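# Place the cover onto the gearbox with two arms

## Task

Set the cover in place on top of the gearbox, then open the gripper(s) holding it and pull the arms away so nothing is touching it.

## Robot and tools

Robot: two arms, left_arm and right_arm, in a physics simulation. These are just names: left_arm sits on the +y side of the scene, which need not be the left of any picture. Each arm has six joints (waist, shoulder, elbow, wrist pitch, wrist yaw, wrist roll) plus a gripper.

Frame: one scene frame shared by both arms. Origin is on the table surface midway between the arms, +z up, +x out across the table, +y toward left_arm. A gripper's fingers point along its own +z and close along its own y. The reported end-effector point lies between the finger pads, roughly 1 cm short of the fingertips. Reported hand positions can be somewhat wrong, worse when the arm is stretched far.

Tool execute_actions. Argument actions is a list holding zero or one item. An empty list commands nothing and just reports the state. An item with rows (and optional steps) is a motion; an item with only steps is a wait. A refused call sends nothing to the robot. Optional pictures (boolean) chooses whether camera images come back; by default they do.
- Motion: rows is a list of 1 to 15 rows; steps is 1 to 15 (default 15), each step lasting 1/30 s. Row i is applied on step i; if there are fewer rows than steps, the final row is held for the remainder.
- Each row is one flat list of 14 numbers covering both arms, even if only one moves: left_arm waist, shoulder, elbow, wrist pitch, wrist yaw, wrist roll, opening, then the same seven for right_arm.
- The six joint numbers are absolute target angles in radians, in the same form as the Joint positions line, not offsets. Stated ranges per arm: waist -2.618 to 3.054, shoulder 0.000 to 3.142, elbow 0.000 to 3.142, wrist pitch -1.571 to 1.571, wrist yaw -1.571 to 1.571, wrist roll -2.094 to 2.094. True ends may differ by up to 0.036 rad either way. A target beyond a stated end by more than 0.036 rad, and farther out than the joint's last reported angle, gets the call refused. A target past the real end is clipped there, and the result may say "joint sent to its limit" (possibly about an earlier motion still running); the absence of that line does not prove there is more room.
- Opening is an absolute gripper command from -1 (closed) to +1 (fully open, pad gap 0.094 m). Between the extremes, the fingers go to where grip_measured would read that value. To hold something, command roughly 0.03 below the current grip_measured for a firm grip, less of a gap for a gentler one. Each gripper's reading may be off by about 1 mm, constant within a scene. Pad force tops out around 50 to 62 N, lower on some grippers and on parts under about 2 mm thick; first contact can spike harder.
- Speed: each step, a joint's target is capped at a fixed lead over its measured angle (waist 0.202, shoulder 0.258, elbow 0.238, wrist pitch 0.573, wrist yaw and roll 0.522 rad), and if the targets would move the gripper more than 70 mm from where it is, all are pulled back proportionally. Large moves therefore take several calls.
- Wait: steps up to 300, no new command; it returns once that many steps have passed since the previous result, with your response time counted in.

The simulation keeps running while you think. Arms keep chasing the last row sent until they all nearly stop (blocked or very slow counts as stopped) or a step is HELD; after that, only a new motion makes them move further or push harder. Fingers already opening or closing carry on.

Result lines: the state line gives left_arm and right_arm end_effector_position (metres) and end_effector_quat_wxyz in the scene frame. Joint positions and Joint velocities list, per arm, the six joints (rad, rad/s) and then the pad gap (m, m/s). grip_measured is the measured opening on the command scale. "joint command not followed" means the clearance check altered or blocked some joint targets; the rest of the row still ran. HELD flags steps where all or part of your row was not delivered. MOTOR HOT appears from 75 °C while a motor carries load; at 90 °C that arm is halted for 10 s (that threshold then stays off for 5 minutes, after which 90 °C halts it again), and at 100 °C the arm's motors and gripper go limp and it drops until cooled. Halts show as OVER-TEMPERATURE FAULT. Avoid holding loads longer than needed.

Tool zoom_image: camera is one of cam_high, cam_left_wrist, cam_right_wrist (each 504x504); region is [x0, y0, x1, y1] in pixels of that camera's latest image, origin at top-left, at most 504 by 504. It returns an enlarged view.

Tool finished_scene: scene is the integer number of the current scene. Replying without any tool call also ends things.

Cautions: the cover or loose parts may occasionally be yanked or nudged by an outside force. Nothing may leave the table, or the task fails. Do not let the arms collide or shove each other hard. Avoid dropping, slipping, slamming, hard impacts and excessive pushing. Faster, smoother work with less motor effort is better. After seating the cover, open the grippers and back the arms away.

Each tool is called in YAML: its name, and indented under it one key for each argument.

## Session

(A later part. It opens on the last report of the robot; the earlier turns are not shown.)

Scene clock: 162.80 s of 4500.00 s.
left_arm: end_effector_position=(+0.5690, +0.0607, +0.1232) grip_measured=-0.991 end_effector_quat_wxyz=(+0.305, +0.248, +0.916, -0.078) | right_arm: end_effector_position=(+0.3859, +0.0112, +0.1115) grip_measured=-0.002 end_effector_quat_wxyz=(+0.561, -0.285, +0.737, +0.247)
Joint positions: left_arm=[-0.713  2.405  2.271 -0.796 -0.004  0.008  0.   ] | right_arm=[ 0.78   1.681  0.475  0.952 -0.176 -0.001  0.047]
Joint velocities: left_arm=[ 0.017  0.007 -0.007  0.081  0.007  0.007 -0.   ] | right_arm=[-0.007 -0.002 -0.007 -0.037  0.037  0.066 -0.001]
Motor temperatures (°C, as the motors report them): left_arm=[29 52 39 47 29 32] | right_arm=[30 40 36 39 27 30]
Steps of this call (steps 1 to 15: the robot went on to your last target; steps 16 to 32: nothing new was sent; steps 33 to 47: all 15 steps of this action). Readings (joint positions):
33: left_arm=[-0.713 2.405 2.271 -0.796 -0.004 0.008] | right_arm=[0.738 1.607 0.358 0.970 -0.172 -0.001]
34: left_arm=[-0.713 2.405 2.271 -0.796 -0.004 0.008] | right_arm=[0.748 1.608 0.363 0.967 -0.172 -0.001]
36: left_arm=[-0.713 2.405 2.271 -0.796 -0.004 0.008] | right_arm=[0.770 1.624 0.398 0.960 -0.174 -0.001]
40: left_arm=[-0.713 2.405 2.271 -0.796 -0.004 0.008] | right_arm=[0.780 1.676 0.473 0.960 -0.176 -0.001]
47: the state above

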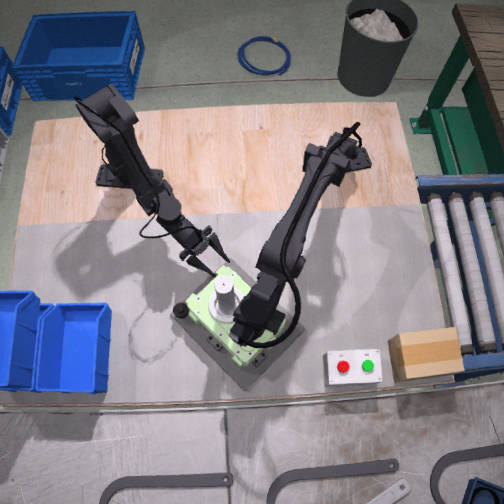

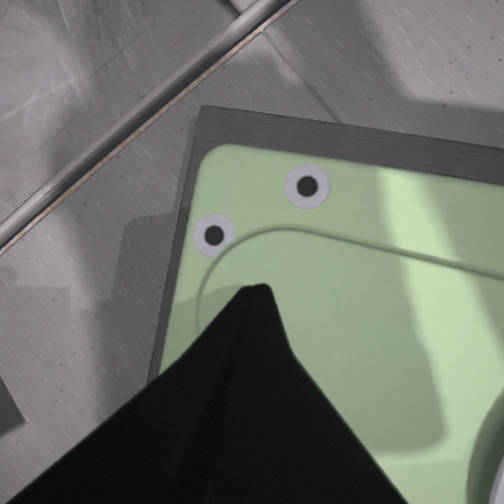

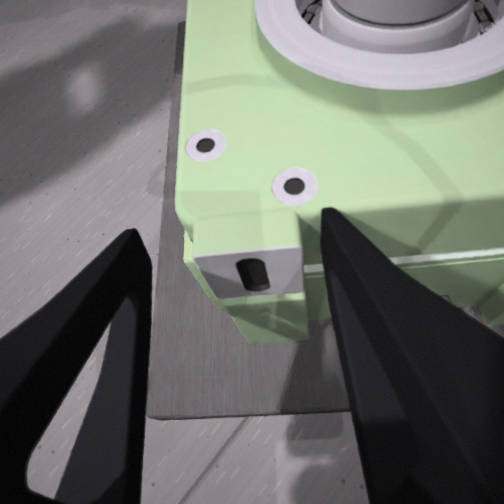

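execute_actions:
  actions:
    - {"rows":[[-0.71,2.44,2.26,-0.88,0,0,-1,0.775,1.71,0.5,0.94,-0.18,0,0],[-0.71,2.44,2.26,-0.88,0,0,-1,0.77,1.73,0.5,0.94,-0.18,0,0],[-0.71,2.44,2.26,-0.88,0,0,-1,0.77,1.73,0.5,0.94,-0.18,0,0],[-0.71,2.44,2.26,-0.88,0,0,-1,0.77,1.73,0.5,0.94,-0.18,0,0],[-0.71,2.44,2.26,-0.88,0,0,-1,0.77,1.74,0.52,0.94,-0.18,0,0],[-0.71,2.44,2.26,-0.88,0,0,-1,0.77,1.75,0.535,0.94,-0.18,0,0]],"steps":15}

Scene clock: 164.07 s of 4500.00 s.
left_arm: end_effector_position=(+0.5690, +0.0607, +0.1232) grip_measured=-0.991 end_effector_quat_wxyz=(+0.305, +0.248, +0.916, -0.078) | right_arm: end_effector_position=(+0.3867, +0.0115, +0.1098) grip_measured=-0.002 end_effector_quat_wxyz=(+0.562, -0.286, +0.736, +0.248)
Joint positions: left_arm=[-0.713  2.405  2.271 -0.796 -0.004  0.008  0.   ] | right_arm=[ 0.778  1.695  0.475  0.968 -0.18  -0.001  0.047]
Joint velocities: left_arm=[-0.002  0.012  0.007 -0.022 -0.066 -0.022 -0.   ] | right_arm=[ 0.007 -0.017  0.007  0.081  0.007  0.037 -0.   ]
Motor temperatures (°C, as the motors report them): left_arm=[29 52 39 47 29 32] | right_arm=[30 40 36 39 27 30]
Steps of this call (steps 1 to 15: the robot went on to your last target; steps 16 to 23: nothing new was sent; steps 24 to 38: all 15 steps of this action). Readings (joint positions):
24: left_arm=[-0.713 2.405 2.271 -0.796 -0.004 0.008] | right_arm=[0.780 1.683 0.475 0.951 -0.176 -0.001]
25: left_arm=[-0.713 2.405 2.271 -0.796 -0.004 0.008] | right_arm=[0.779 1.688 0.475 0.955 -0.176 -0.001]
27: left_arm=[-0.713 2.405 2.271 -0.796 -0.004 0.008] | right_arm=[0.778 1.691 0.475 0.961 -0.178 -0.001]
31: left_arm=[-0.713 2.405 2.271 -0.796 -0.004 0.008] | right_arm=[0.778 1.695 0.475 0.968 -0.179 -0.001]
38: the state above

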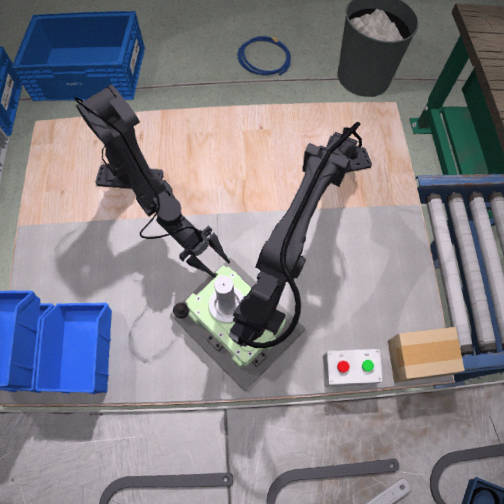

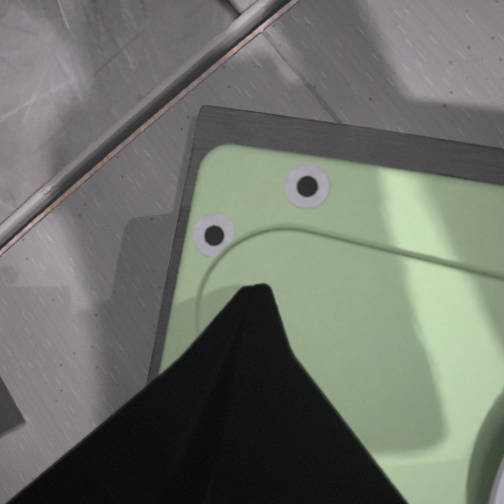

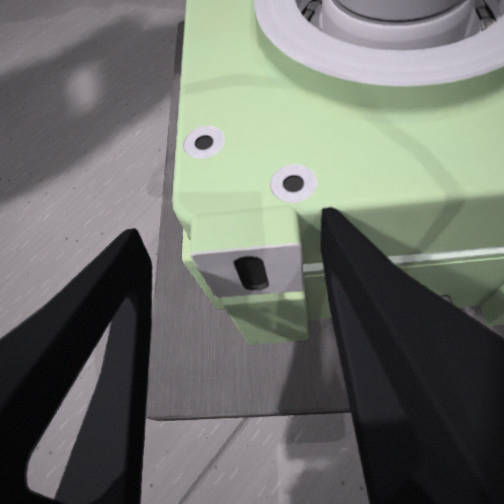

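execute_actions:
  actions: []

Scene clock: 165.70 s of 4500.00 s.
left_arm: end_effector_position=(+0.5690, +0.0607, +0.1232) grip_measured=-0.991 end_effector_quat_wxyz=(+0.305, +0.248, +0.916, -0.078) | right_arm: end_effector_position=(+0.3867, +0.0115, +0.1098) grip_measured=-0.002 end_effector_quat_wxyz=(+0.562, -0.286, +0.736, +0.248)
Joint positions: left_arm=[-0.713  2.405  2.271 -0.796 -0.004  0.008  0.   ] | right_arm=[ 0.778  1.695  0.475  0.968 -0.18  -0.001  0.047]
Joint velocities: left_arm=[-0.022 -0.007  0.002 -0.051 -0.051 -0.066 -0.001] | right_arm=[ 0.007 -0.007  0.017 -0.037  0.022 -0.051 -0.001]
Motor temperatures (°C, as the motors report them): left_arm=[29 52 39 47 29 32] | right_arm=[30 40 36 39 27 30]
Steps of this call (steps 1 to 15: the robot went on to your last target; steps 16 to 49: nothing new was sent). Readings (joint positions):
1: left_arm=[-0.713 2.405 2.271 -0.796 -0.004 0.008] | right_arm=[0.778 1.695 0.475 0.968 -0.180 -0.001]
2: left_arm=[-0.713 2.405 2.271 -0.796 -0.004 0.008] | right_arm=[0.778 1.695 0.475 0.968 -0.180 -0.001]
4: left_arm=[-0.713 2.405 2.271 -0.796 -0.004 0.008] | right_arm=[0.778 1.695 0.475 0.968 -0.180 -0.001]
8: left_arm=[-0.713 2.405 2.271 -0.796 -0.004 0.008] | right_arm=[0.778 1.695 0.475 0.968 -0.180 -0.001]
49: the state above
All arms were judged still, so your last target was given up. Only a new action makes them travel on or press farther. Fingers that are still opening or closing keep moving.

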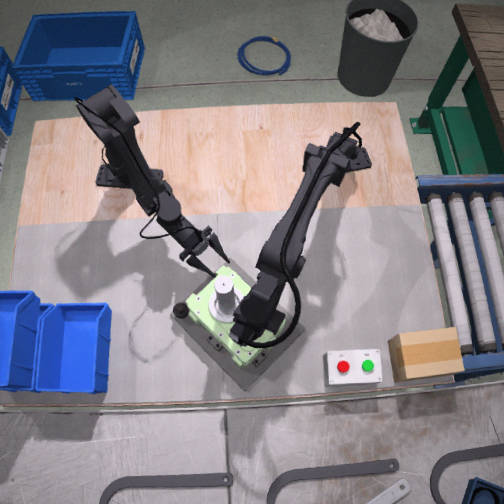

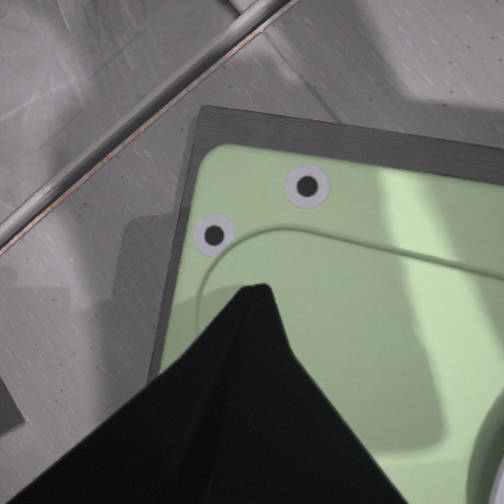

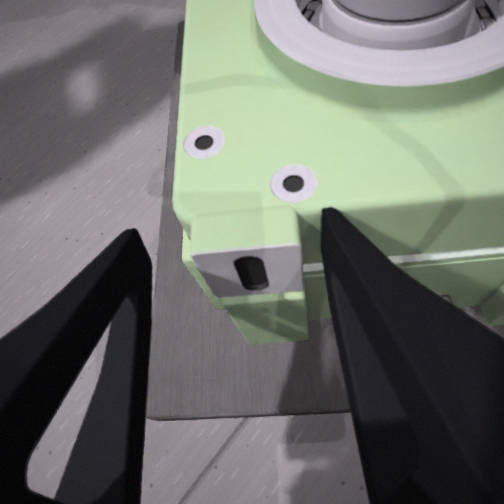

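execute_actions:
  actions:
    - {"rows":[[-0.71,2.44,2.26,-0.88,0,0,-1,0.778,1.64,0.44,0.97,-0.18,0,0]]}
  pictures: false

execute_actions:
  actions:
    - {"rows":[[-0.71,2.44,2.26,-0.88,0,0,-1,0.778,1.69,0.42,1.01,-0.18,0,0]]}

Scene clock: 166.90 s of 4500.00 s.
left_arm: end_effector_position=(+0.5690, +0.0607, +0.1232) grip_measured=-0.991 end_effector_quat_wxyz=(+0.305, +0.248, +0.916, -0.078) | right_arm: end_effector_position=(+0.3830, +0.0090, +0.1154) grip_measured=-0.002 end_effector_quat_wxyz=(+0.567, -0.285, +0.732, +0.249)
Joint positions: left_arm=[-0.713  2.405  2.271 -0.796 -0.004  0.008  0.   ] | right_arm=[ 0.778  1.665  0.457  0.969 -0.18  -0.001  0.047]
Joint velocities: left_arm=[ 0.002  0.007  0.012 -0.022 -0.037  0.037  0.   ] | right_arm=[-0.012 -0.012 -0.007  0.022  0.007 -0.007 -0.001]
Motor temperatures (°C, as the motors report them): left_arm=[29 52 39 47 29 32] | right_arm=[30 40 36 39 27 30]
Steps of this call (steps 1 to 21: nothing new was sent; steps 22 to 36: all 15 steps of this action). Readings (joint positions):
22: left_arm=[-0.713 2.405 2.271 -0.796 -0.004 0.008] | right_arm=[0.778 1.688 0.468 0.969 -0.180 -0.001]
23: left_arm=[-0.713 2.405 2.271 -0.796 -0.004 0.008] | right_arm=[0.778 1.680 0.462 0.969 -0.180 -0.001]
25: left_arm=[-0.713 2.405 2.271 -0.796 -0.004 0.008] | right_arm=[0.778 1.669 0.457 0.969 -0.180 -0.001]
29: left_arm=[-0.713 2.405 2.271 -0.796 -0.004 0.008] | right_arm=[0.778 1.665 0.457 0.969 -0.180 -0.001]
36: the state above

Scene clock: 167.40 s of 4500.00 s.
left_arm: end_effector_position=(+0.5690, +0.0607, +0.1232) grip_measured=-0.991 end_effector_quat_wxyz=(+0.305, +0.248, +0.916, -0.078) | right_arm: end_effector_position=(+0.3792, +0.0065, +0.1053) grip_measured=-0.002 end_effector_quat_wxyz=(+0.560, -0.286, +0.737, +0.247)
Joint positions: left_arm=[-0.713  2.405  2.271 -0.796 -0.004  0.008  0.   ] | right_arm=[ 0.778  1.683  0.436  0.989 -0.18  -0.001  0.047]
Joint velocities: left_arm=[ 0.012  0.017 -0.002 -0.066 -0.066 -0.037 -0.   ] | right_arm=[ 0.002 -0.022 -0.007 -0.022  0.11  -0.022  0.   ]
Motor temperatures (°C, as the motors report them): left_arm=[29 53 39 47 29 32] | right_arm=[30 40 36 39 27 30]
Steps of this call (steps 1 to 15: all 15 steps of this action). Readings (joint positions):
1: left_arm=[-0.713 2.405 2.271 -0.796 -0.004 0.008] | right_arm=[0.778 1.667 0.455 0.974 -0.180 -0.001]
2: left_arm=[-0.713 2.405 2.271 -0.796 -0.004 0.008] | right_arm=[0.778 1.670 0.451 0.981 -0.180 -0.001]
4: left_arm=[-0.713 2.405 2.271 -0.796 -0.004 0.008] | right_arm=[0.778 1.676 0.443 0.985 -0.180 -0.001]
8: left_arm=[-0.713 2.405 2.271 -0.796 -0.004 0.008] | right_arm=[0.778 1.683 0.436 0.985 -0.180 -0.001]
15: the state above

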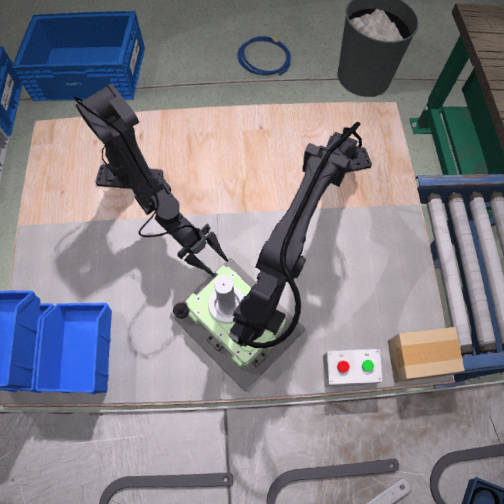

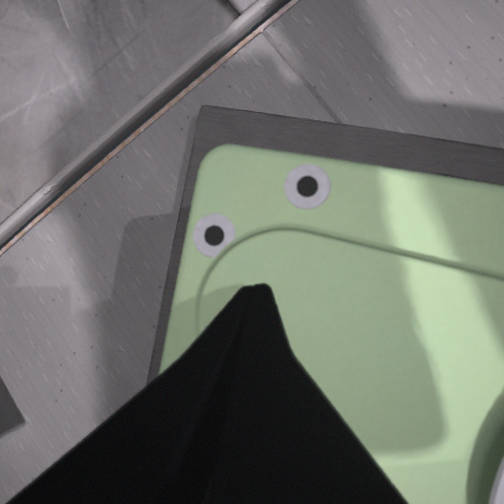

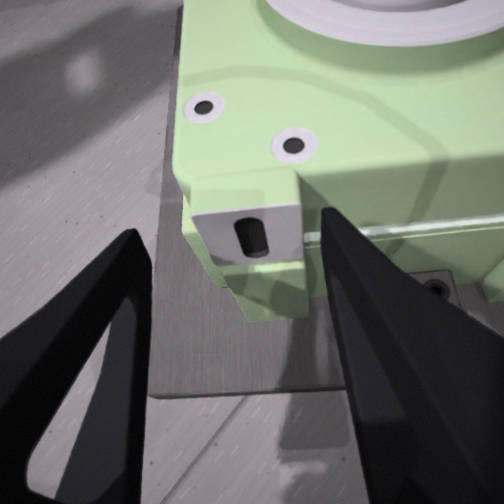

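execute_actions:
  actions:
    - {"rows":[[-0.71,2.44,2.26,-0.88,0,0,-1,0.778,1.735,0.49,0.99,-0.18,0,0]]}

Scene clock: 168.57 s of 4500.00 s.
left_arm: end_effector_position=(+0.5690, +0.0607, +0.1232) grip_measured=-0.991 end_effector_quat_wxyz=(+0.305, +0.248, +0.916, -0.078) | right_arm: end_effector_position=(+0.3835, +0.0094, +0.0945) grip_measured=-0.002 end_effector_quat_wxyz=(+0.551, -0.287, +0.745, +0.245)
Joint positions: left_arm=[-0.713  2.405  2.271 -0.796 -0.004  0.008  0.   ] | right_arm=[ 0.778  1.729  0.458  0.99  -0.18  -0.001  0.047]
Joint velocities: left_arm=[-0.002 -0.007  0.007  0.081  0.022 -0.037 -0.001] | right_arm=[-0.017 -0.002 -0.007 -0.022  0.007 -0.037  0.   ]
Motor temperatures (°C, as the motors report them): left_arm=[29 53 39 47 29 32] | right_arm=[30 40 36 40 27 30]
Steps of this call (steps 1 to 15: the robot went on to your last target; steps 16 to 20: nothing new was sent; steps 21 to 35: all 15 steps of this action). Readings (joint positions):
21: left_arm=[-0.713 2.405 2.271 -0.796 -0.004 0.008] | right_arm=[0.778 1.688 0.439 0.990 -0.180 -0.001]
22: left_arm=[-0.713 2.405 2.271 -0.796 -0.004 0.008] | right_arm=[0.778 1.699 0.447 0.990 -0.180 -0.001]
24: left_arm=[-0.713 2.405 2.271 -0.796 -0.004 0.008] | right_arm=[0.778 1.720 0.457 0.990 -0.180 -0.001]
28: left_arm=[-0.713 2.405 2.271 -0.796 -0.004 0.008] | right_arm=[0.778 1.729 0.458 0.990 -0.180 -0.001]
35: the state above

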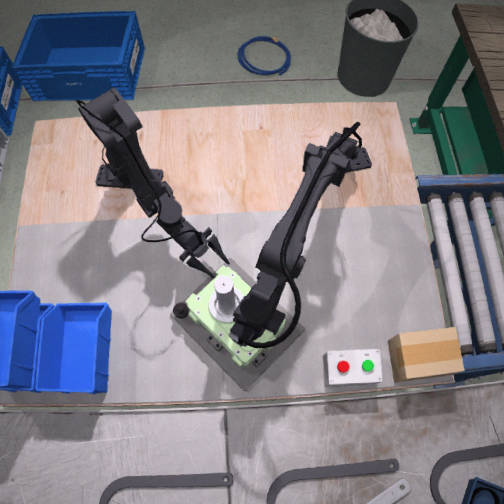

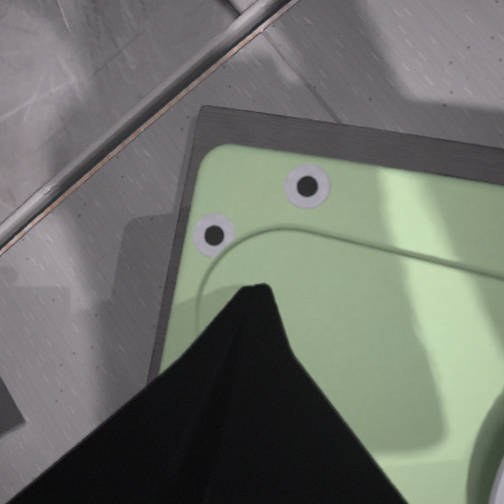

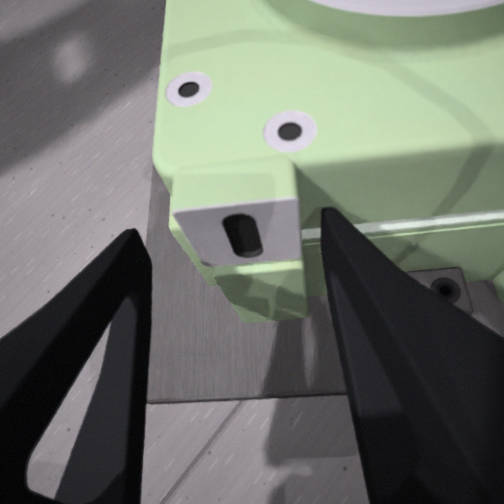

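Need ~1 cm more forward and a bit up.

execute_actions:
  actions:
    - {"rows":[[-0.71,2.44,2.26,-0.88,0,0,-1,0.778,1.745,0.535,0.97,-0.18,0,-0.2]]}

Scene clock: 169.53 s of 4500.00 s.
left_arm: end_effector_position=(+0.5690, +0.0607, +0.1232) grip_measured=-0.991 end_effector_quat_wxyz=(+0.305, +0.248, +0.916, -0.078) | right_arm: end_effector_position=(+0.3866, +0.0105, +0.0924) grip_measured=-0.198 end_effector_quat_wxyz=(+0.544, -0.287, +0.750, +0.242)
Joint positions: left_arm=[-0.713  2.405  2.271 -0.796 -0.004  0.008  0.   ] | right_arm=[ 0.777  1.732  0.477  0.956 -0.176 -0.     0.038]
Joint velocities: left_arm=[ 0.017 -0.012 -0.007 -0.022  0.066  0.007 -0.002] | right_arm=[ 0.007 -0.007 -0.007 -0.051 -0.007  0.037 -0.001]
Motor temperatures (°C, as the motors report them): left_arm=[29 53 39 46 29 32] | right_arm=[30 40 36 40 27 30]
Steps of this call (steps 1 to 14: the robot went on to your last target; steps 15 to 29: all 15 steps of this action). Readings (joint positions):
15: left_arm=[-0.713 2.405 2.271 -0.796 -0.004 0.008] | right_arm=[0.778 1.730 0.463 0.985 -0.180 -0.001]
16: left_arm=[-0.713 2.405 2.271 -0.796 -0.004 0.008] | right_arm=[0.778 1.732 0.473 0.977 -0.179 -0.000]
18: left_arm=[-0.713 2.405 2.271 -0.796 -0.004 0.008] | right_arm=[0.777 1.732 0.474 0.968 -0.177 -0.000]
22: left_arm=[-0.713 2.405 2.271 -0.796 -0.004 0.008] | right_arm=[0.777 1.732 0.476 0.960 -0.176 -0.000]
29: the state above

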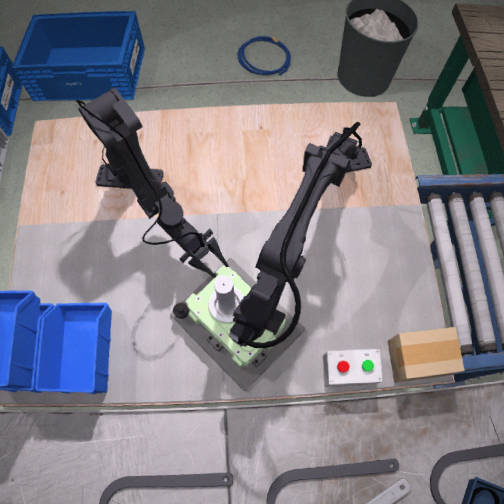

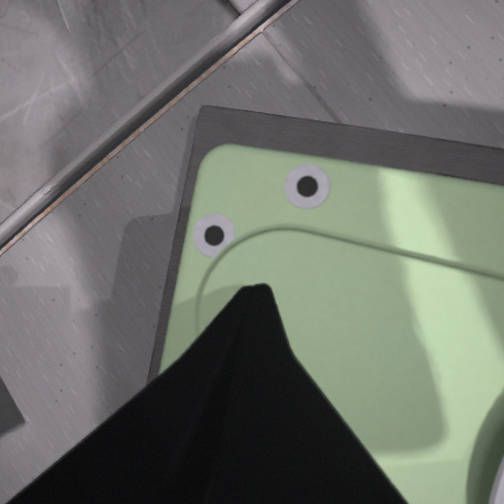

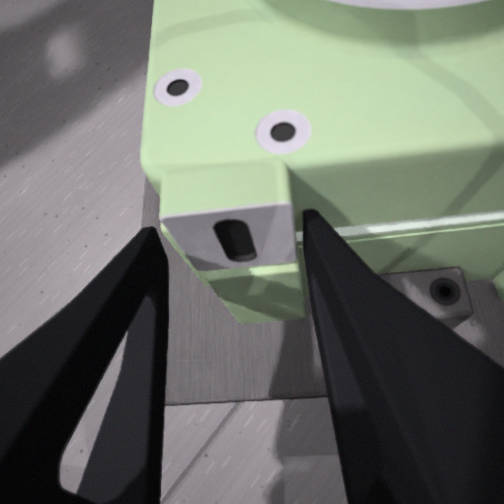

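execute_actions:
  actions:
    - {"rows":[[-0.71,2.44,2.26,-0.88,0,0,-1,0.778,1.72,0.50,1.0,-0.18,0,-0.2],[-0.71,2.44,2.26,-0.88,0,0,-1,0.778,1.72,0.50,1.0,-0.18,0,-0.2],[-0.71,2.44,2.26,-0.88,0,0,-1,0.778,1.72,0.50,1.0,-0.18,0,-0.2],[-0.71,2.44,2.26,-0.88,0,0,-1,0.778,1.72,0.50,1.0,-0.18,0,-0.2],[-0.71,2.44,2.26,-0.88,0,0,-1,0.778,1.72,0.50,1.0,-0.18,0,-0.2],[-0.71,2.44,2.26,-0.88,0,0,-1,0.778,1.72,0.50,1.0,-0.18,0,-0.3],[-0.71,2.44,2.26,-0.88,0,0,-1,0.778,1.72,0.50,1.0,-0.18,0,-0.4],[-0.71,2.44,2.26,-0.88,0,0,-1,0.778,1.72,0.50,1.0,-0.18,0,-0.5]]}

Scene clock: 170.90 s of 4500.00 s.
left_arm: end_effector_position=(+0.5690, +0.0607, +0.1232) grip_measured=-0.991 end_effector_quat_wxyz=(+0.305, +0.248, +0.916, -0.078) | right_arm: end_effector_position=(+0.3881, +0.0087, +0.0921) grip_measured=-0.429 end_effector_quat_wxyz=(+0.546, -0.285, +0.751, +0.236)
Joint positions: left_arm=[-0.713  2.405  2.271 -0.796 -0.004  0.008  0.   ] | right_arm=[ 0.777  1.732  0.477  0.956 -0.165 -0.005  0.027]
Joint velocities: left_arm=[-0.007 -0.012 -0.002 -0.022  0.007  0.022  0.002] | right_arm=[ 0.007  0.017 -0.012 -0.007  0.066 -0.037 -0.001]
Motor temperatures (°C, as the motors report them): left_arm=[29 53 39 46 29 32] | right_arm=[30 40 37 40 27 30]
Steps of this call (steps 1 to 15: the robot went on to your last target; steps 16 to 26: nothing new was sent; steps 27 to 41: all 15 steps of this action). Readings (joint positions):
27: left_arm=[-0.713 2.405 2.271 -0.796 -0.004 0.008] | right_arm=[0.777 1.732 0.477 0.956 -0.176 -0.000]
28: left_arm=[-0.713 2.405 2.271 -0.796 -0.004 0.008] | right_arm=[0.777 1.732 0.477 0.956 -0.176 -0.000]
30: left_arm=[-0.713 2.405 2.271 -0.796 -0.004 0.008] | right_arm=[0.777 1.732 0.477 0.956 -0.176 -0.000]
34: left_arm=[-0.713 2.405 2.271 -0.796 -0.004 0.008] | right_arm=[0.777 1.732 0.477 0.956 -0.166 -0.002]
41: the state above

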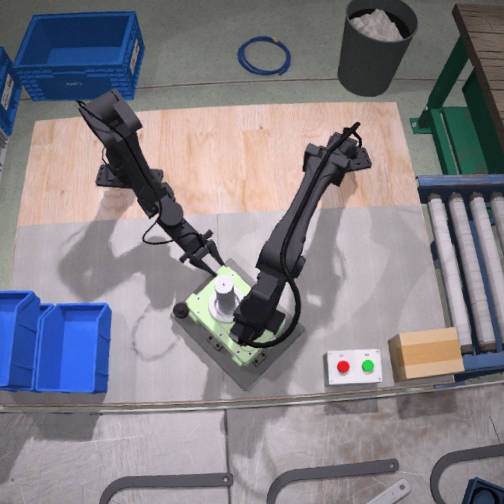

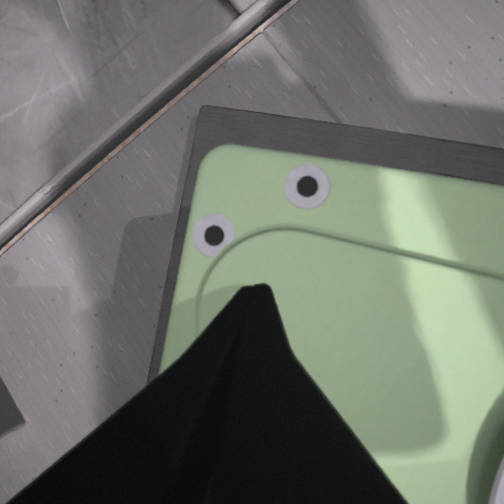

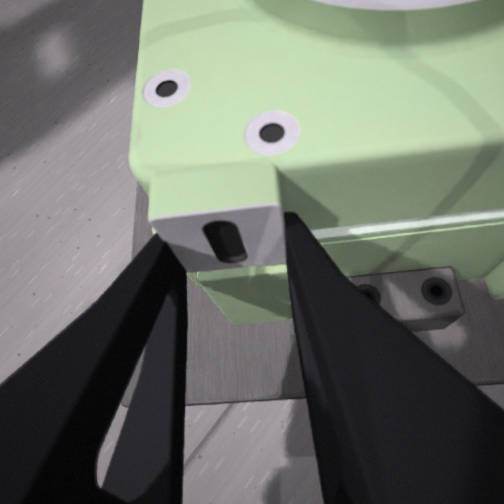

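Gripped. Lift.

execute_actions:
  actions:
    - {"rows":[[-0.71,2.44,2.26,-0.88,0,0,-1,0.778,1.66,0.47,1.08,-0.17,0,-0.5]]}

Scene clock: 171.80 s of 4500.00 s.
left_arm: end_effector_position=(+0.5690, +0.0607, +0.1232) grip_measured=-0.991 end_effector_quat_wxyz=(+0.305, +0.248, +0.916, -0.078) | right_arm: end_effector_position=(+0.3883, +0.0086, +0.0932) grip_measured=-0.429 end_effector_quat_wxyz=(+0.547, -0.285, +0.751, +0.236)
Joint positions: left_arm=[-0.713  2.405  2.271 -0.796 -0.004  0.008  0.   ] | right_arm=[ 0.777  1.73   0.477  0.956 -0.164 -0.005  0.027]
Joint velocities: left_arm=[ 0.007 -0.017 -0.007 -0.081 -0.051 -0.007  0.   ] | right_arm=[ 0.007  0.022 -0.007 -0.022  0.037  0.022 -0.   ]
Motor temperatures (°C, as the motors report them): left_arm=[29 53 39 46 29 32] | right_arm=[30 40 36 40 27 30]
Steps of this call (steps 1 to 12: the robot went on to your last target; steps 13 to 27: all 15 steps of this action). Readings (joint positions):
13: left_arm=[-0.713 2.405 2.271 -0.796 -0.004 0.008] | right_arm=[0.777 1.730 0.477 0.956 -0.164 -0.005]
14: left_arm=[-0.713 2.405 2.271 -0.796 -0.004 0.008] | right_arm=[0.777 1.730 0.477 0.956 -0.164 -0.005]
16: left_arm=[-0.713 2.405 2.271 -0.796 -0.004 0.008] | right_arm=[0.777 1.730 0.477 0.956 -0.164 -0.005]
20: left_arm=[-0.713 2.405 2.271 -0.796 -0.004 0.008] | right_arm=[0.777 1.730 0.477 0.956 -0.164 -0.005]
27: the state above

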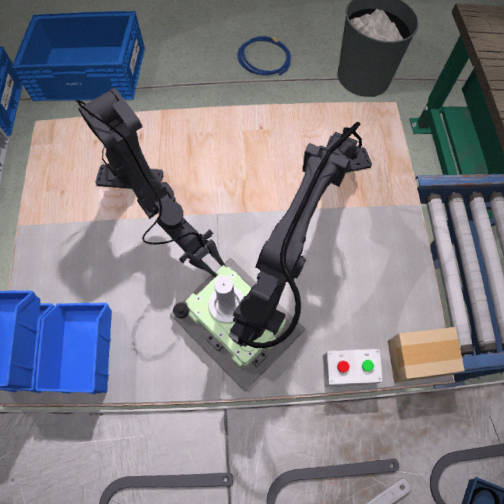

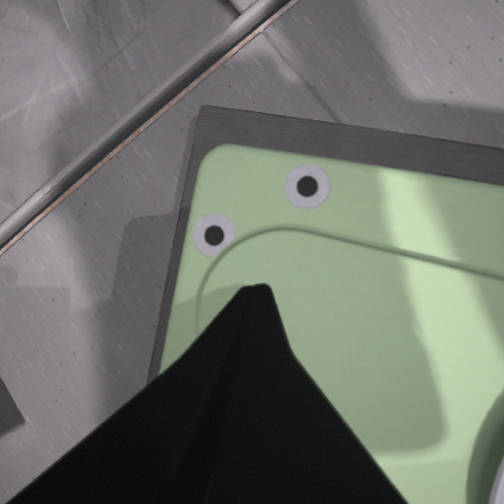

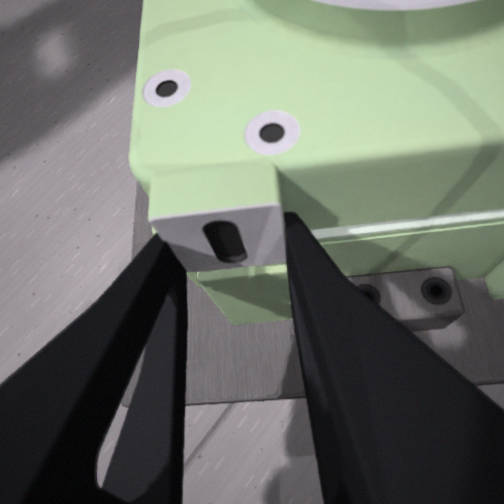

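Stronger.

execute_actions:
  actions:
    - {"rows":[[-0.71,2.46,2.26,-0.9,0,0,-1,0.778,1.60,0.48,1.18,-0.17,0,-0.5]]}

Scene clock: 172.80 s of 4500.00 s.
left_arm: end_effector_position=(+0.5690, +0.0607, +0.1232) grip_measured=-0.991 end_effector_quat_wxyz=(+0.305, +0.248, +0.916, -0.078) | right_arm: end_effector_position=(+0.3883, +0.0083, +0.0942) grip_measured=-0.429 end_effector_quat_wxyz=(+0.548, -0.284, +0.751, +0.235)
Joint positions: left_arm=[-0.713  2.405  2.271 -0.796 -0.004  0.008  0.   ] | right_arm=[ 0.778  1.724  0.477  0.95  -0.16  -0.006  0.027]
Joint velocities: left_arm=[-0.017 -0.012 -0.022  0.007 -0.037  0.007  0.001] | right_arm=[-0.017 -0.017 -0.007  0.007 -0.007 -0.051 -0.   ]
Motor temperatures (°C, as the motors report them): left_arm=[29 53 39 46 29 32] | right_arm=[30 40 36 41 27 30]
Steps of this call (steps 1 to 15: the robot went on to your last target; steps 16 to 30: all 15 steps of this action). Readings (joint positions):
16: left_arm=[-0.713 2.405 2.271 -0.796 -0.004 0.008] | right_arm=[0.777 1.726 0.477 0.954 -0.163 -0.005]
17: left_arm=[-0.713 2.405 2.271 -0.796 -0.004 0.008] | right_arm=[0.777 1.724 0.477 0.951 -0.162 -0.006]
19: left_arm=[-0.713 2.405 2.271 -0.796 -0.004 0.008] | right_arm=[0.778 1.724 0.477 0.950 -0.160 -0.006]
23: left_arm=[-0.713 2.405 2.271 -0.796 -0.004 0.008] | right_arm=[0.778 1.724 0.477 0.950 -0.160 -0.006]
30: the state above

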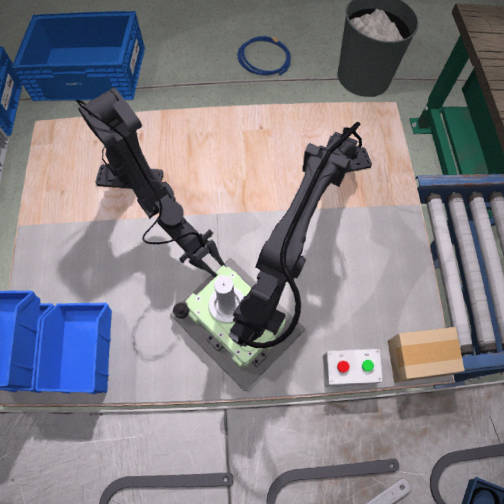

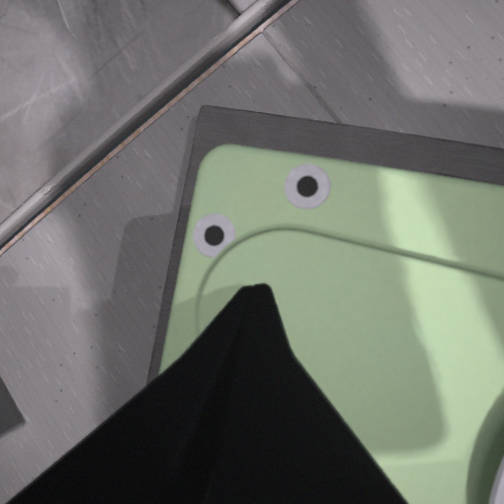

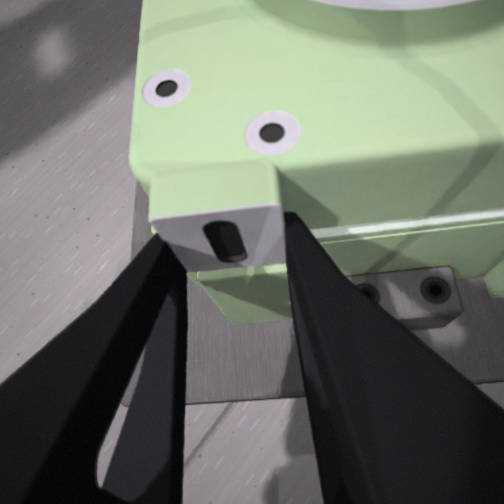

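execute_actions:
  actions:
    - {"rows":[[-0.71,2.42,2.26,-0.84,0,0,-1,0.778,1.64,0.56,1.05,-0.16,0,-0.5]]}

Scene clock: 174.20 s of 4500.00 s.
left_arm: end_effector_position=(+0.5692, +0.0605, +0.1241) grip_measured=-0.991 end_effector_quat_wxyz=(+0.306, +0.248, +0.916, -0.079) | right_arm: end_effector_position=(+0.3889, +0.0089, +0.0941) grip_measured=-0.429 end_effector_quat_wxyz=(+0.540, -0.286, +0.757, +0.232)
Joint positions: left_arm=[-0.713  2.404  2.271 -0.795 -0.004  0.008  0.   ] | right_arm=[ 0.778  1.707  0.493  0.895 -0.16  -0.008  0.027]
Joint velocities: left_arm=[ 0.012 -0.012 -0.007 -0.037  0.007 -0.007  0.   ] | right_arm=[-0.002 -0.002 -0.002  0.037  0.007  0.037  0.001]
Motor temperatures (°C, as the motors report them): left_arm=[29 53 39 46 29 32] | right_arm=[30 41 36 42 27 30]
Steps of this call (steps 1 to 15: the robot went on to your last target; steps 16 to 27: nothing new was sent; steps 28 to 42: all 15 steps of this action). Readings (joint positions):
28: left_arm=[-0.713 2.404 2.271 -0.795 -0.004 0.008] | right_arm=[0.778 1.724 0.483 0.940 -0.160 -0.006]
29: left_arm=[-0.713 2.404 2.271 -0.795 -0.004 0.008] | right_arm=[0.778 1.718 0.486 0.925 -0.160 -0.007]
31: left_arm=[-0.713 2.404 2.271 -0.795 -0.004 0.008] | right_arm=[0.778 1.712 0.490 0.909 -0.160 -0.007]
35: left_arm=[-0.713 2.404 2.271 -0.795 -0.004 0.008] | right_arm=[0.778 1.708 0.492 0.898 -0.160 -0.008]
42: the state above

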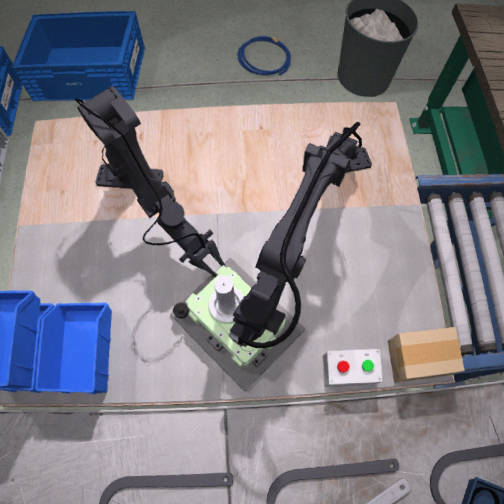

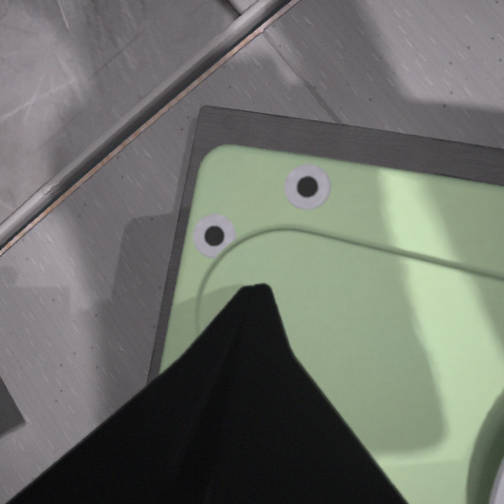

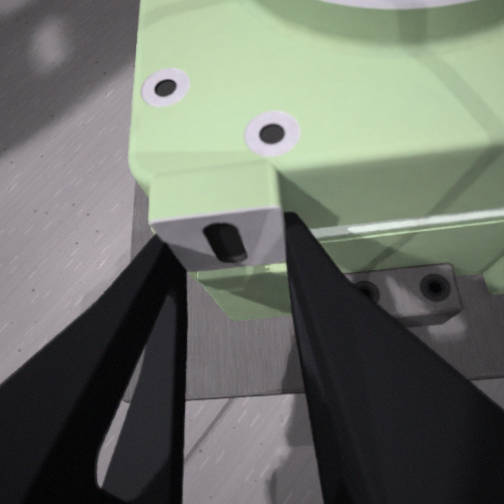

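execute_actions:
  actions:
    - {"rows":[[-0.71,2.48,2.26,-0.96,0,0,-1,0.88,1.70,0.50,1.0,-0.25,0,-0.5]]}
  pictures: false

execute_actions:
  actions:
    - {"rows":[[-0.71,2.48,2.26,-0.96,0,0,-1,0.68,1.70,0.50,1.0,-0.07,0,-0.5]]}

Scene clock: 176.00 s of 4500.00 s.
left_arm: end_effector_position=(+0.5687, +0.0607, +0.1223) grip_measured=-0.991 end_effector_quat_wxyz=(+0.303, +0.249, +0.917, -0.078) | right_arm: end_effector_position=(+0.3866, +0.0124, +0.0930) grip_measured=-0.429 end_effector_quat_wxyz=(+0.542, -0.281, +0.760, +0.222)
Joint positions: left_arm=[-0.713  2.406  2.271 -0.798 -0.004  0.008  0.   ] | right_arm=[ 0.811  1.708  0.492  0.896 -0.104 -0.     0.027]
Joint velocities: left_arm=[ 0.022 -0.002  0.002 -0.007  0.007 -0.007  0.001] | right_arm=[-0.012  0.012  0.002  0.007 -0.007  0.051 -0.   ]
Motor temperatures (°C, as the motors report them): left_arm=[29 53 38 46 29 32] | right_arm=[30 41 37 42 27 30]
Steps of this call (steps 1 to 15: the robot went on to your last target; steps 16 to 39: nothing new was sent; steps 40 to 54: all 15 steps of this action). Readings (joint positions):
40: left_arm=[-0.713 2.406 2.271 -0.798 -0.004 0.008] | right_arm=[0.788 1.708 0.493 0.893 -0.153 -0.008]
41: left_arm=[-0.713 2.406 2.271 -0.798 -0.004 0.008] | right_arm=[0.797 1.708 0.492 0.895 -0.134 -0.007]
43: left_arm=[-0.713 2.406 2.271 -0.798 -0.004 0.008] | right_arm=[0.807 1.708 0.492 0.895 -0.113 -0.003]
47: left_arm=[-0.713 2.406 2.271 -0.798 -0.004 0.008] | right_arm=[0.810 1.708 0.492 0.896 -0.104 -0.000]
54: the state above

Scene clock: 176.50 s of 4500.00 s.
left_arm: end_effector_position=(+0.5687, +0.0607, +0.1223) grip_measured=-0.991 end_effector_quat_wxyz=(+0.303, +0.249, +0.917, -0.078) | right_arm: end_effector_position=(+0.3900, +0.0065, +0.0926) grip_measured=-0.429 end_effector_quat_wxyz=(+0.536, -0.291, +0.755, +0.241)
Joint positions: left_arm=[-0.713  2.406  2.271 -0.798 -0.004  0.008  0.   ] | right_arm=[ 0.754  1.715  0.492  0.903 -0.203 -0.012  0.027]
Joint velocities: left_arm=[-0.007  0.002 -0.002 -0.022 -0.022 -0.007  0.001] | right_arm=[-0.012 -0.007 -0.007  0.007 -0.037 -0.037  0.002]
Motor temperatures (°C, as the motors report them): left_arm=[29 53 38 46 29 32] | right_arm=[30 41 37 43 27 30]
Steps of this call (steps 1 to 15: all 15 steps of this action). Readings (joint positions):
1: left_arm=[-0.713 2.406 2.271 -0.798 -0.004 0.008] | right_arm=[0.792 1.708 0.492 0.896 -0.116 -0.000]
2: left_arm=[-0.713 2.406 2.271 -0.798 -0.004 0.008] | right_arm=[0.775 1.711 0.492 0.897 -0.155 -0.003]
4: left_arm=[-0.713 2.406 2.271 -0.798 -0.004 0.008] | right_arm=[0.759 1.713 0.492 0.899 -0.190 -0.009]
8: left_arm=[-0.713 2.406 2.271 -0.798 -0.004 0.008] | right_arm=[0.754 1.715 0.492 0.902 -0.202 -0.012]
15: the state above

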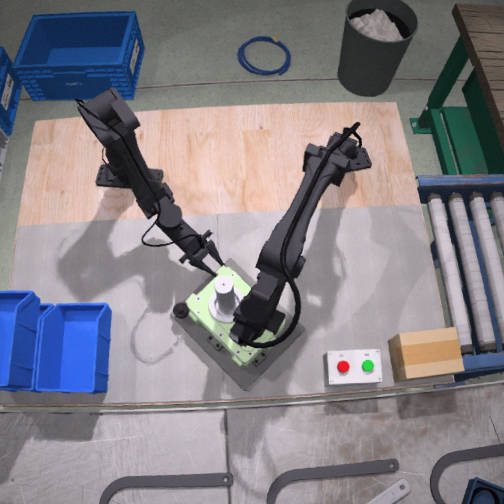

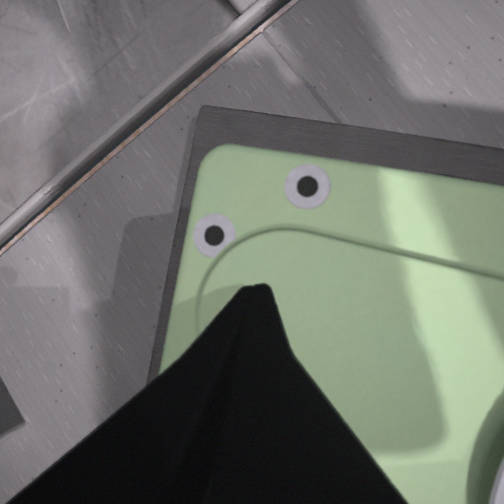

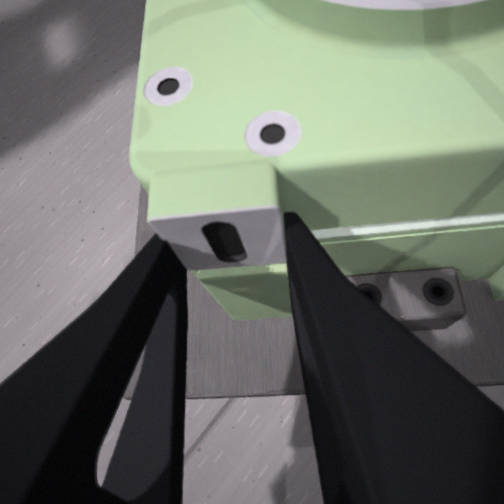

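execute_actions:
  actions:
    - {"rows":[[-0.71,2.48,2.26,-0.96,0,0,-1,0.778,1.69,0.36,0.88,-0.16,0,-0.5]]}
  pictures: false

execute_actions:
  actions:
    - {"rows":[[-0.71,2.48,2.26,-0.96,0,0,-1,0.778,1.72,0.66,0.98,-0.16,0,-0.5]]}

Scene clock: 177.87 s of 4500.00 s.
left_arm: end_effector_position=(+0.5687, +0.0607, +0.1223) grip_measured=-0.991 end_effector_quat_wxyz=(+0.303, +0.249, +0.917, -0.078) | right_arm: end_effector_position=(+0.3867, +0.0071, +0.0900) grip_measured=-0.429 end_effector_quat_wxyz=(+0.542, -0.286, +0.756, +0.231)
Joint positions: left_arm=[-0.713  2.406  2.271 -0.798 -0.004  0.008  0.   ] | right_arm=[ 0.779  1.721  0.475  0.93  -0.156 -0.01   0.027]
Joint velocities: left_arm=[ 0.002 -0.022 -0.012  0.022 -0.022 -0.007  0.   ] | right_arm=[ 0.002 -0.002 -0.007 -0.051  0.022 -0.037  0.   ]
Motor temperatures (°C, as the motors report them): left_arm=[29 52 38 45 29 32] | right_arm=[30 41 37 43 28 30]
Steps of this call (steps 1 to 15: the robot went on to your last target; steps 16 to 26: nothing new was sent; steps 27 to 41: all 15 steps of this action). Readings (joint positions):
27: left_arm=[-0.713 2.406 2.271 -0.798 -0.004 0.008] | right_arm=[0.763 1.715 0.481 0.907 -0.197 -0.013]
28: left_arm=[-0.713 2.406 2.271 -0.798 -0.004 0.008] | right_arm=[0.771 1.717 0.479 0.917 -0.177 -0.013]
30: left_arm=[-0.713 2.406 2.271 -0.798 -0.004 0.008] | right_arm=[0.777 1.719 0.476 0.925 -0.161 -0.012]
34: left_arm=[-0.713 2.406 2.271 -0.798 -0.004 0.008] | right_arm=[0.779 1.720 0.475 0.929 -0.157 -0.010]
41: the state above

Scene clock: 178.37 s of 4500.00 s.
left_arm: end_effector_position=(+0.5687, +0.0607, +0.1223) grip_measured=-0.991 end_effector_quat_wxyz=(+0.303, +0.249, +0.917, -0.078) | right_arm: end_effector_position=(+0.3897, +0.0113, +0.0938) grip_measured=-0.429 end_effector_quat_wxyz=(+0.534, -0.289, +0.759, +0.234)
Joint positions: left_arm=[-0.713  2.406  2.271 -0.798 -0.004  0.008  0.   ] | right_arm=[ 0.778  1.707  0.508  0.869 -0.167 -0.008  0.027]
Joint velocities: left_arm=[-0.007  0.002  0.007 -0.11  -0.037  0.007  0.   ] | right_arm=[ 0.017 -0.002  0.007 -0.007  0.051  0.037 -0.001]
Motor temperatures (°C, as the motors report them): left_arm=[29 52 38 45 29 32] | right_arm=[30 41 37 43 28 30]
Steps of this call (steps 1 to 15: all 15 steps of this action). Readings (joint positions):
1: left_arm=[-0.713 2.406 2.271 -0.798 -0.004 0.008] | right_arm=[0.779 1.723 0.493 0.923 -0.160 -0.010]
2: left_arm=[-0.713 2.406 2.271 -0.798 -0.004 0.008] | right_arm=[0.778 1.720 0.498 0.908 -0.165 -0.009]
4: left_arm=[-0.713 2.406 2.271 -0.798 -0.004 0.008] | right_arm=[0.778 1.714 0.502 0.890 -0.167 -0.008]
8: left_arm=[-0.713 2.406 2.271 -0.798 -0.004 0.008] | right_arm=[0.778 1.709 0.506 0.875 -0.167 -0.008]
15: the state above

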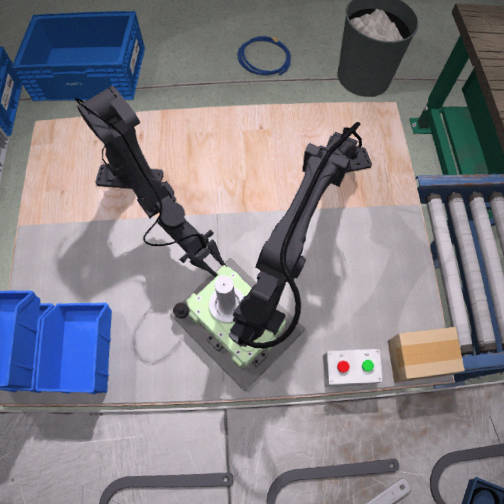

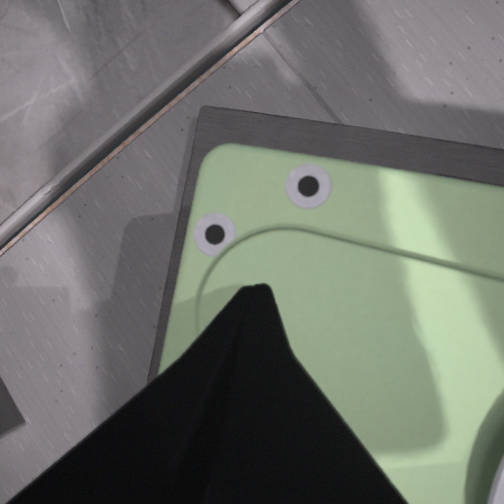

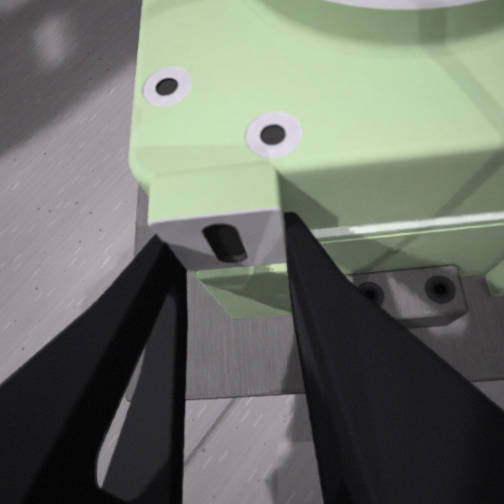

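execute_actions:
  actions:
    - {"rows":[[-0.71,2.33,2.26,-0.8,0,0,-1,0.778,1.69,0.51,1.12,-0.16,0,-0.5]]}

Scene clock: 179.40 s of 4500.00 s.
left_arm: end_effector_position=(+0.5666, +0.0619, +0.1550) grip_measured=-0.991 end_effector_quat_wxyz=(+0.327, +0.246, +0.908, -0.084) | right_arm: end_effector_position=(+0.3888, +0.0103, +0.0940) grip_measured=-0.429 end_effector_quat_wxyz=(+0.542, -0.287, +0.754, +0.235)
Joint positions: left_arm=[-0.713  2.347  2.266 -0.8   -0.004  0.008  0.   ] | right_arm=[ 0.778  1.719  0.491  0.918 -0.165 -0.007  0.027]
Joint velocities: left_arm=[-0.012  0.017 -0.002  0.022  0.037  0.022 -0.001] | right_arm=[-0.027 -0.017 -0.007 -0.007  0.051  0.037  0.   ]
Motor temperatures (°C, as the motors report them): left_arm=[29 52 38 45 29 32] | right_arm=[30 41 37 43 28 30]
Steps of this call (steps 1 to 15: the robot went on to your last target; step 16: nothing new was sent; steps 17 to 31: all 15 steps of this action). Readings (joint positions):
17: left_arm=[-0.713 2.397 2.270 -0.792 -0.004 0.008] | right_arm=[0.778 1.705 0.499 0.879 -0.166 -0.008]
18: left_arm=[-0.713 2.392 2.266 -0.797 -0.004 0.008] | right_arm=[0.778 1.710 0.496 0.894 -0.165 -0.008]
20: left_arm=[-0.713 2.379 2.266 -0.800 -0.004 0.008] | right_arm=[0.778 1.715 0.493 0.908 -0.165 -0.008]
24: left_arm=[-0.713 2.353 2.266 -0.800 -0.004 0.008] | right_arm=[0.778 1.718 0.491 0.917 -0.165 -0.008]
31: the state above

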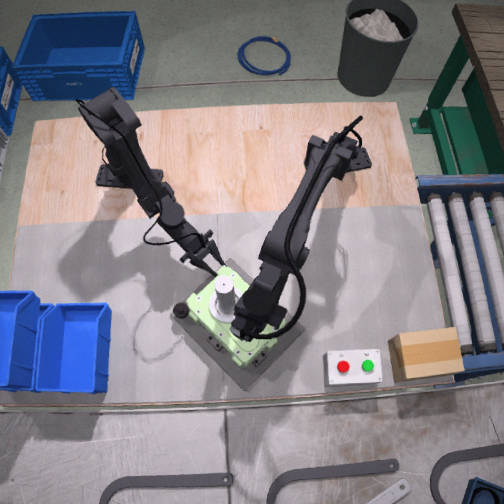

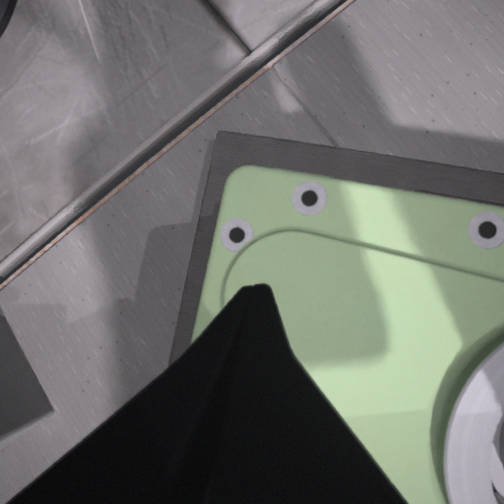

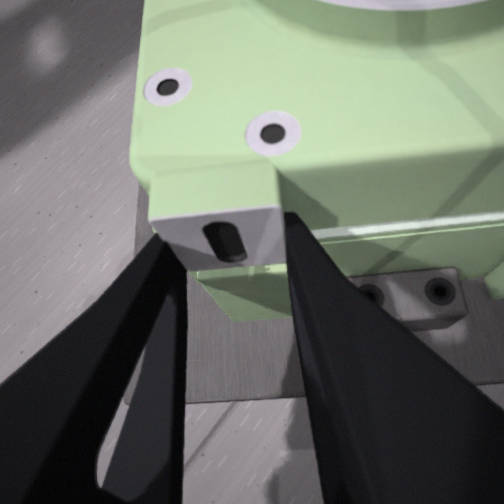

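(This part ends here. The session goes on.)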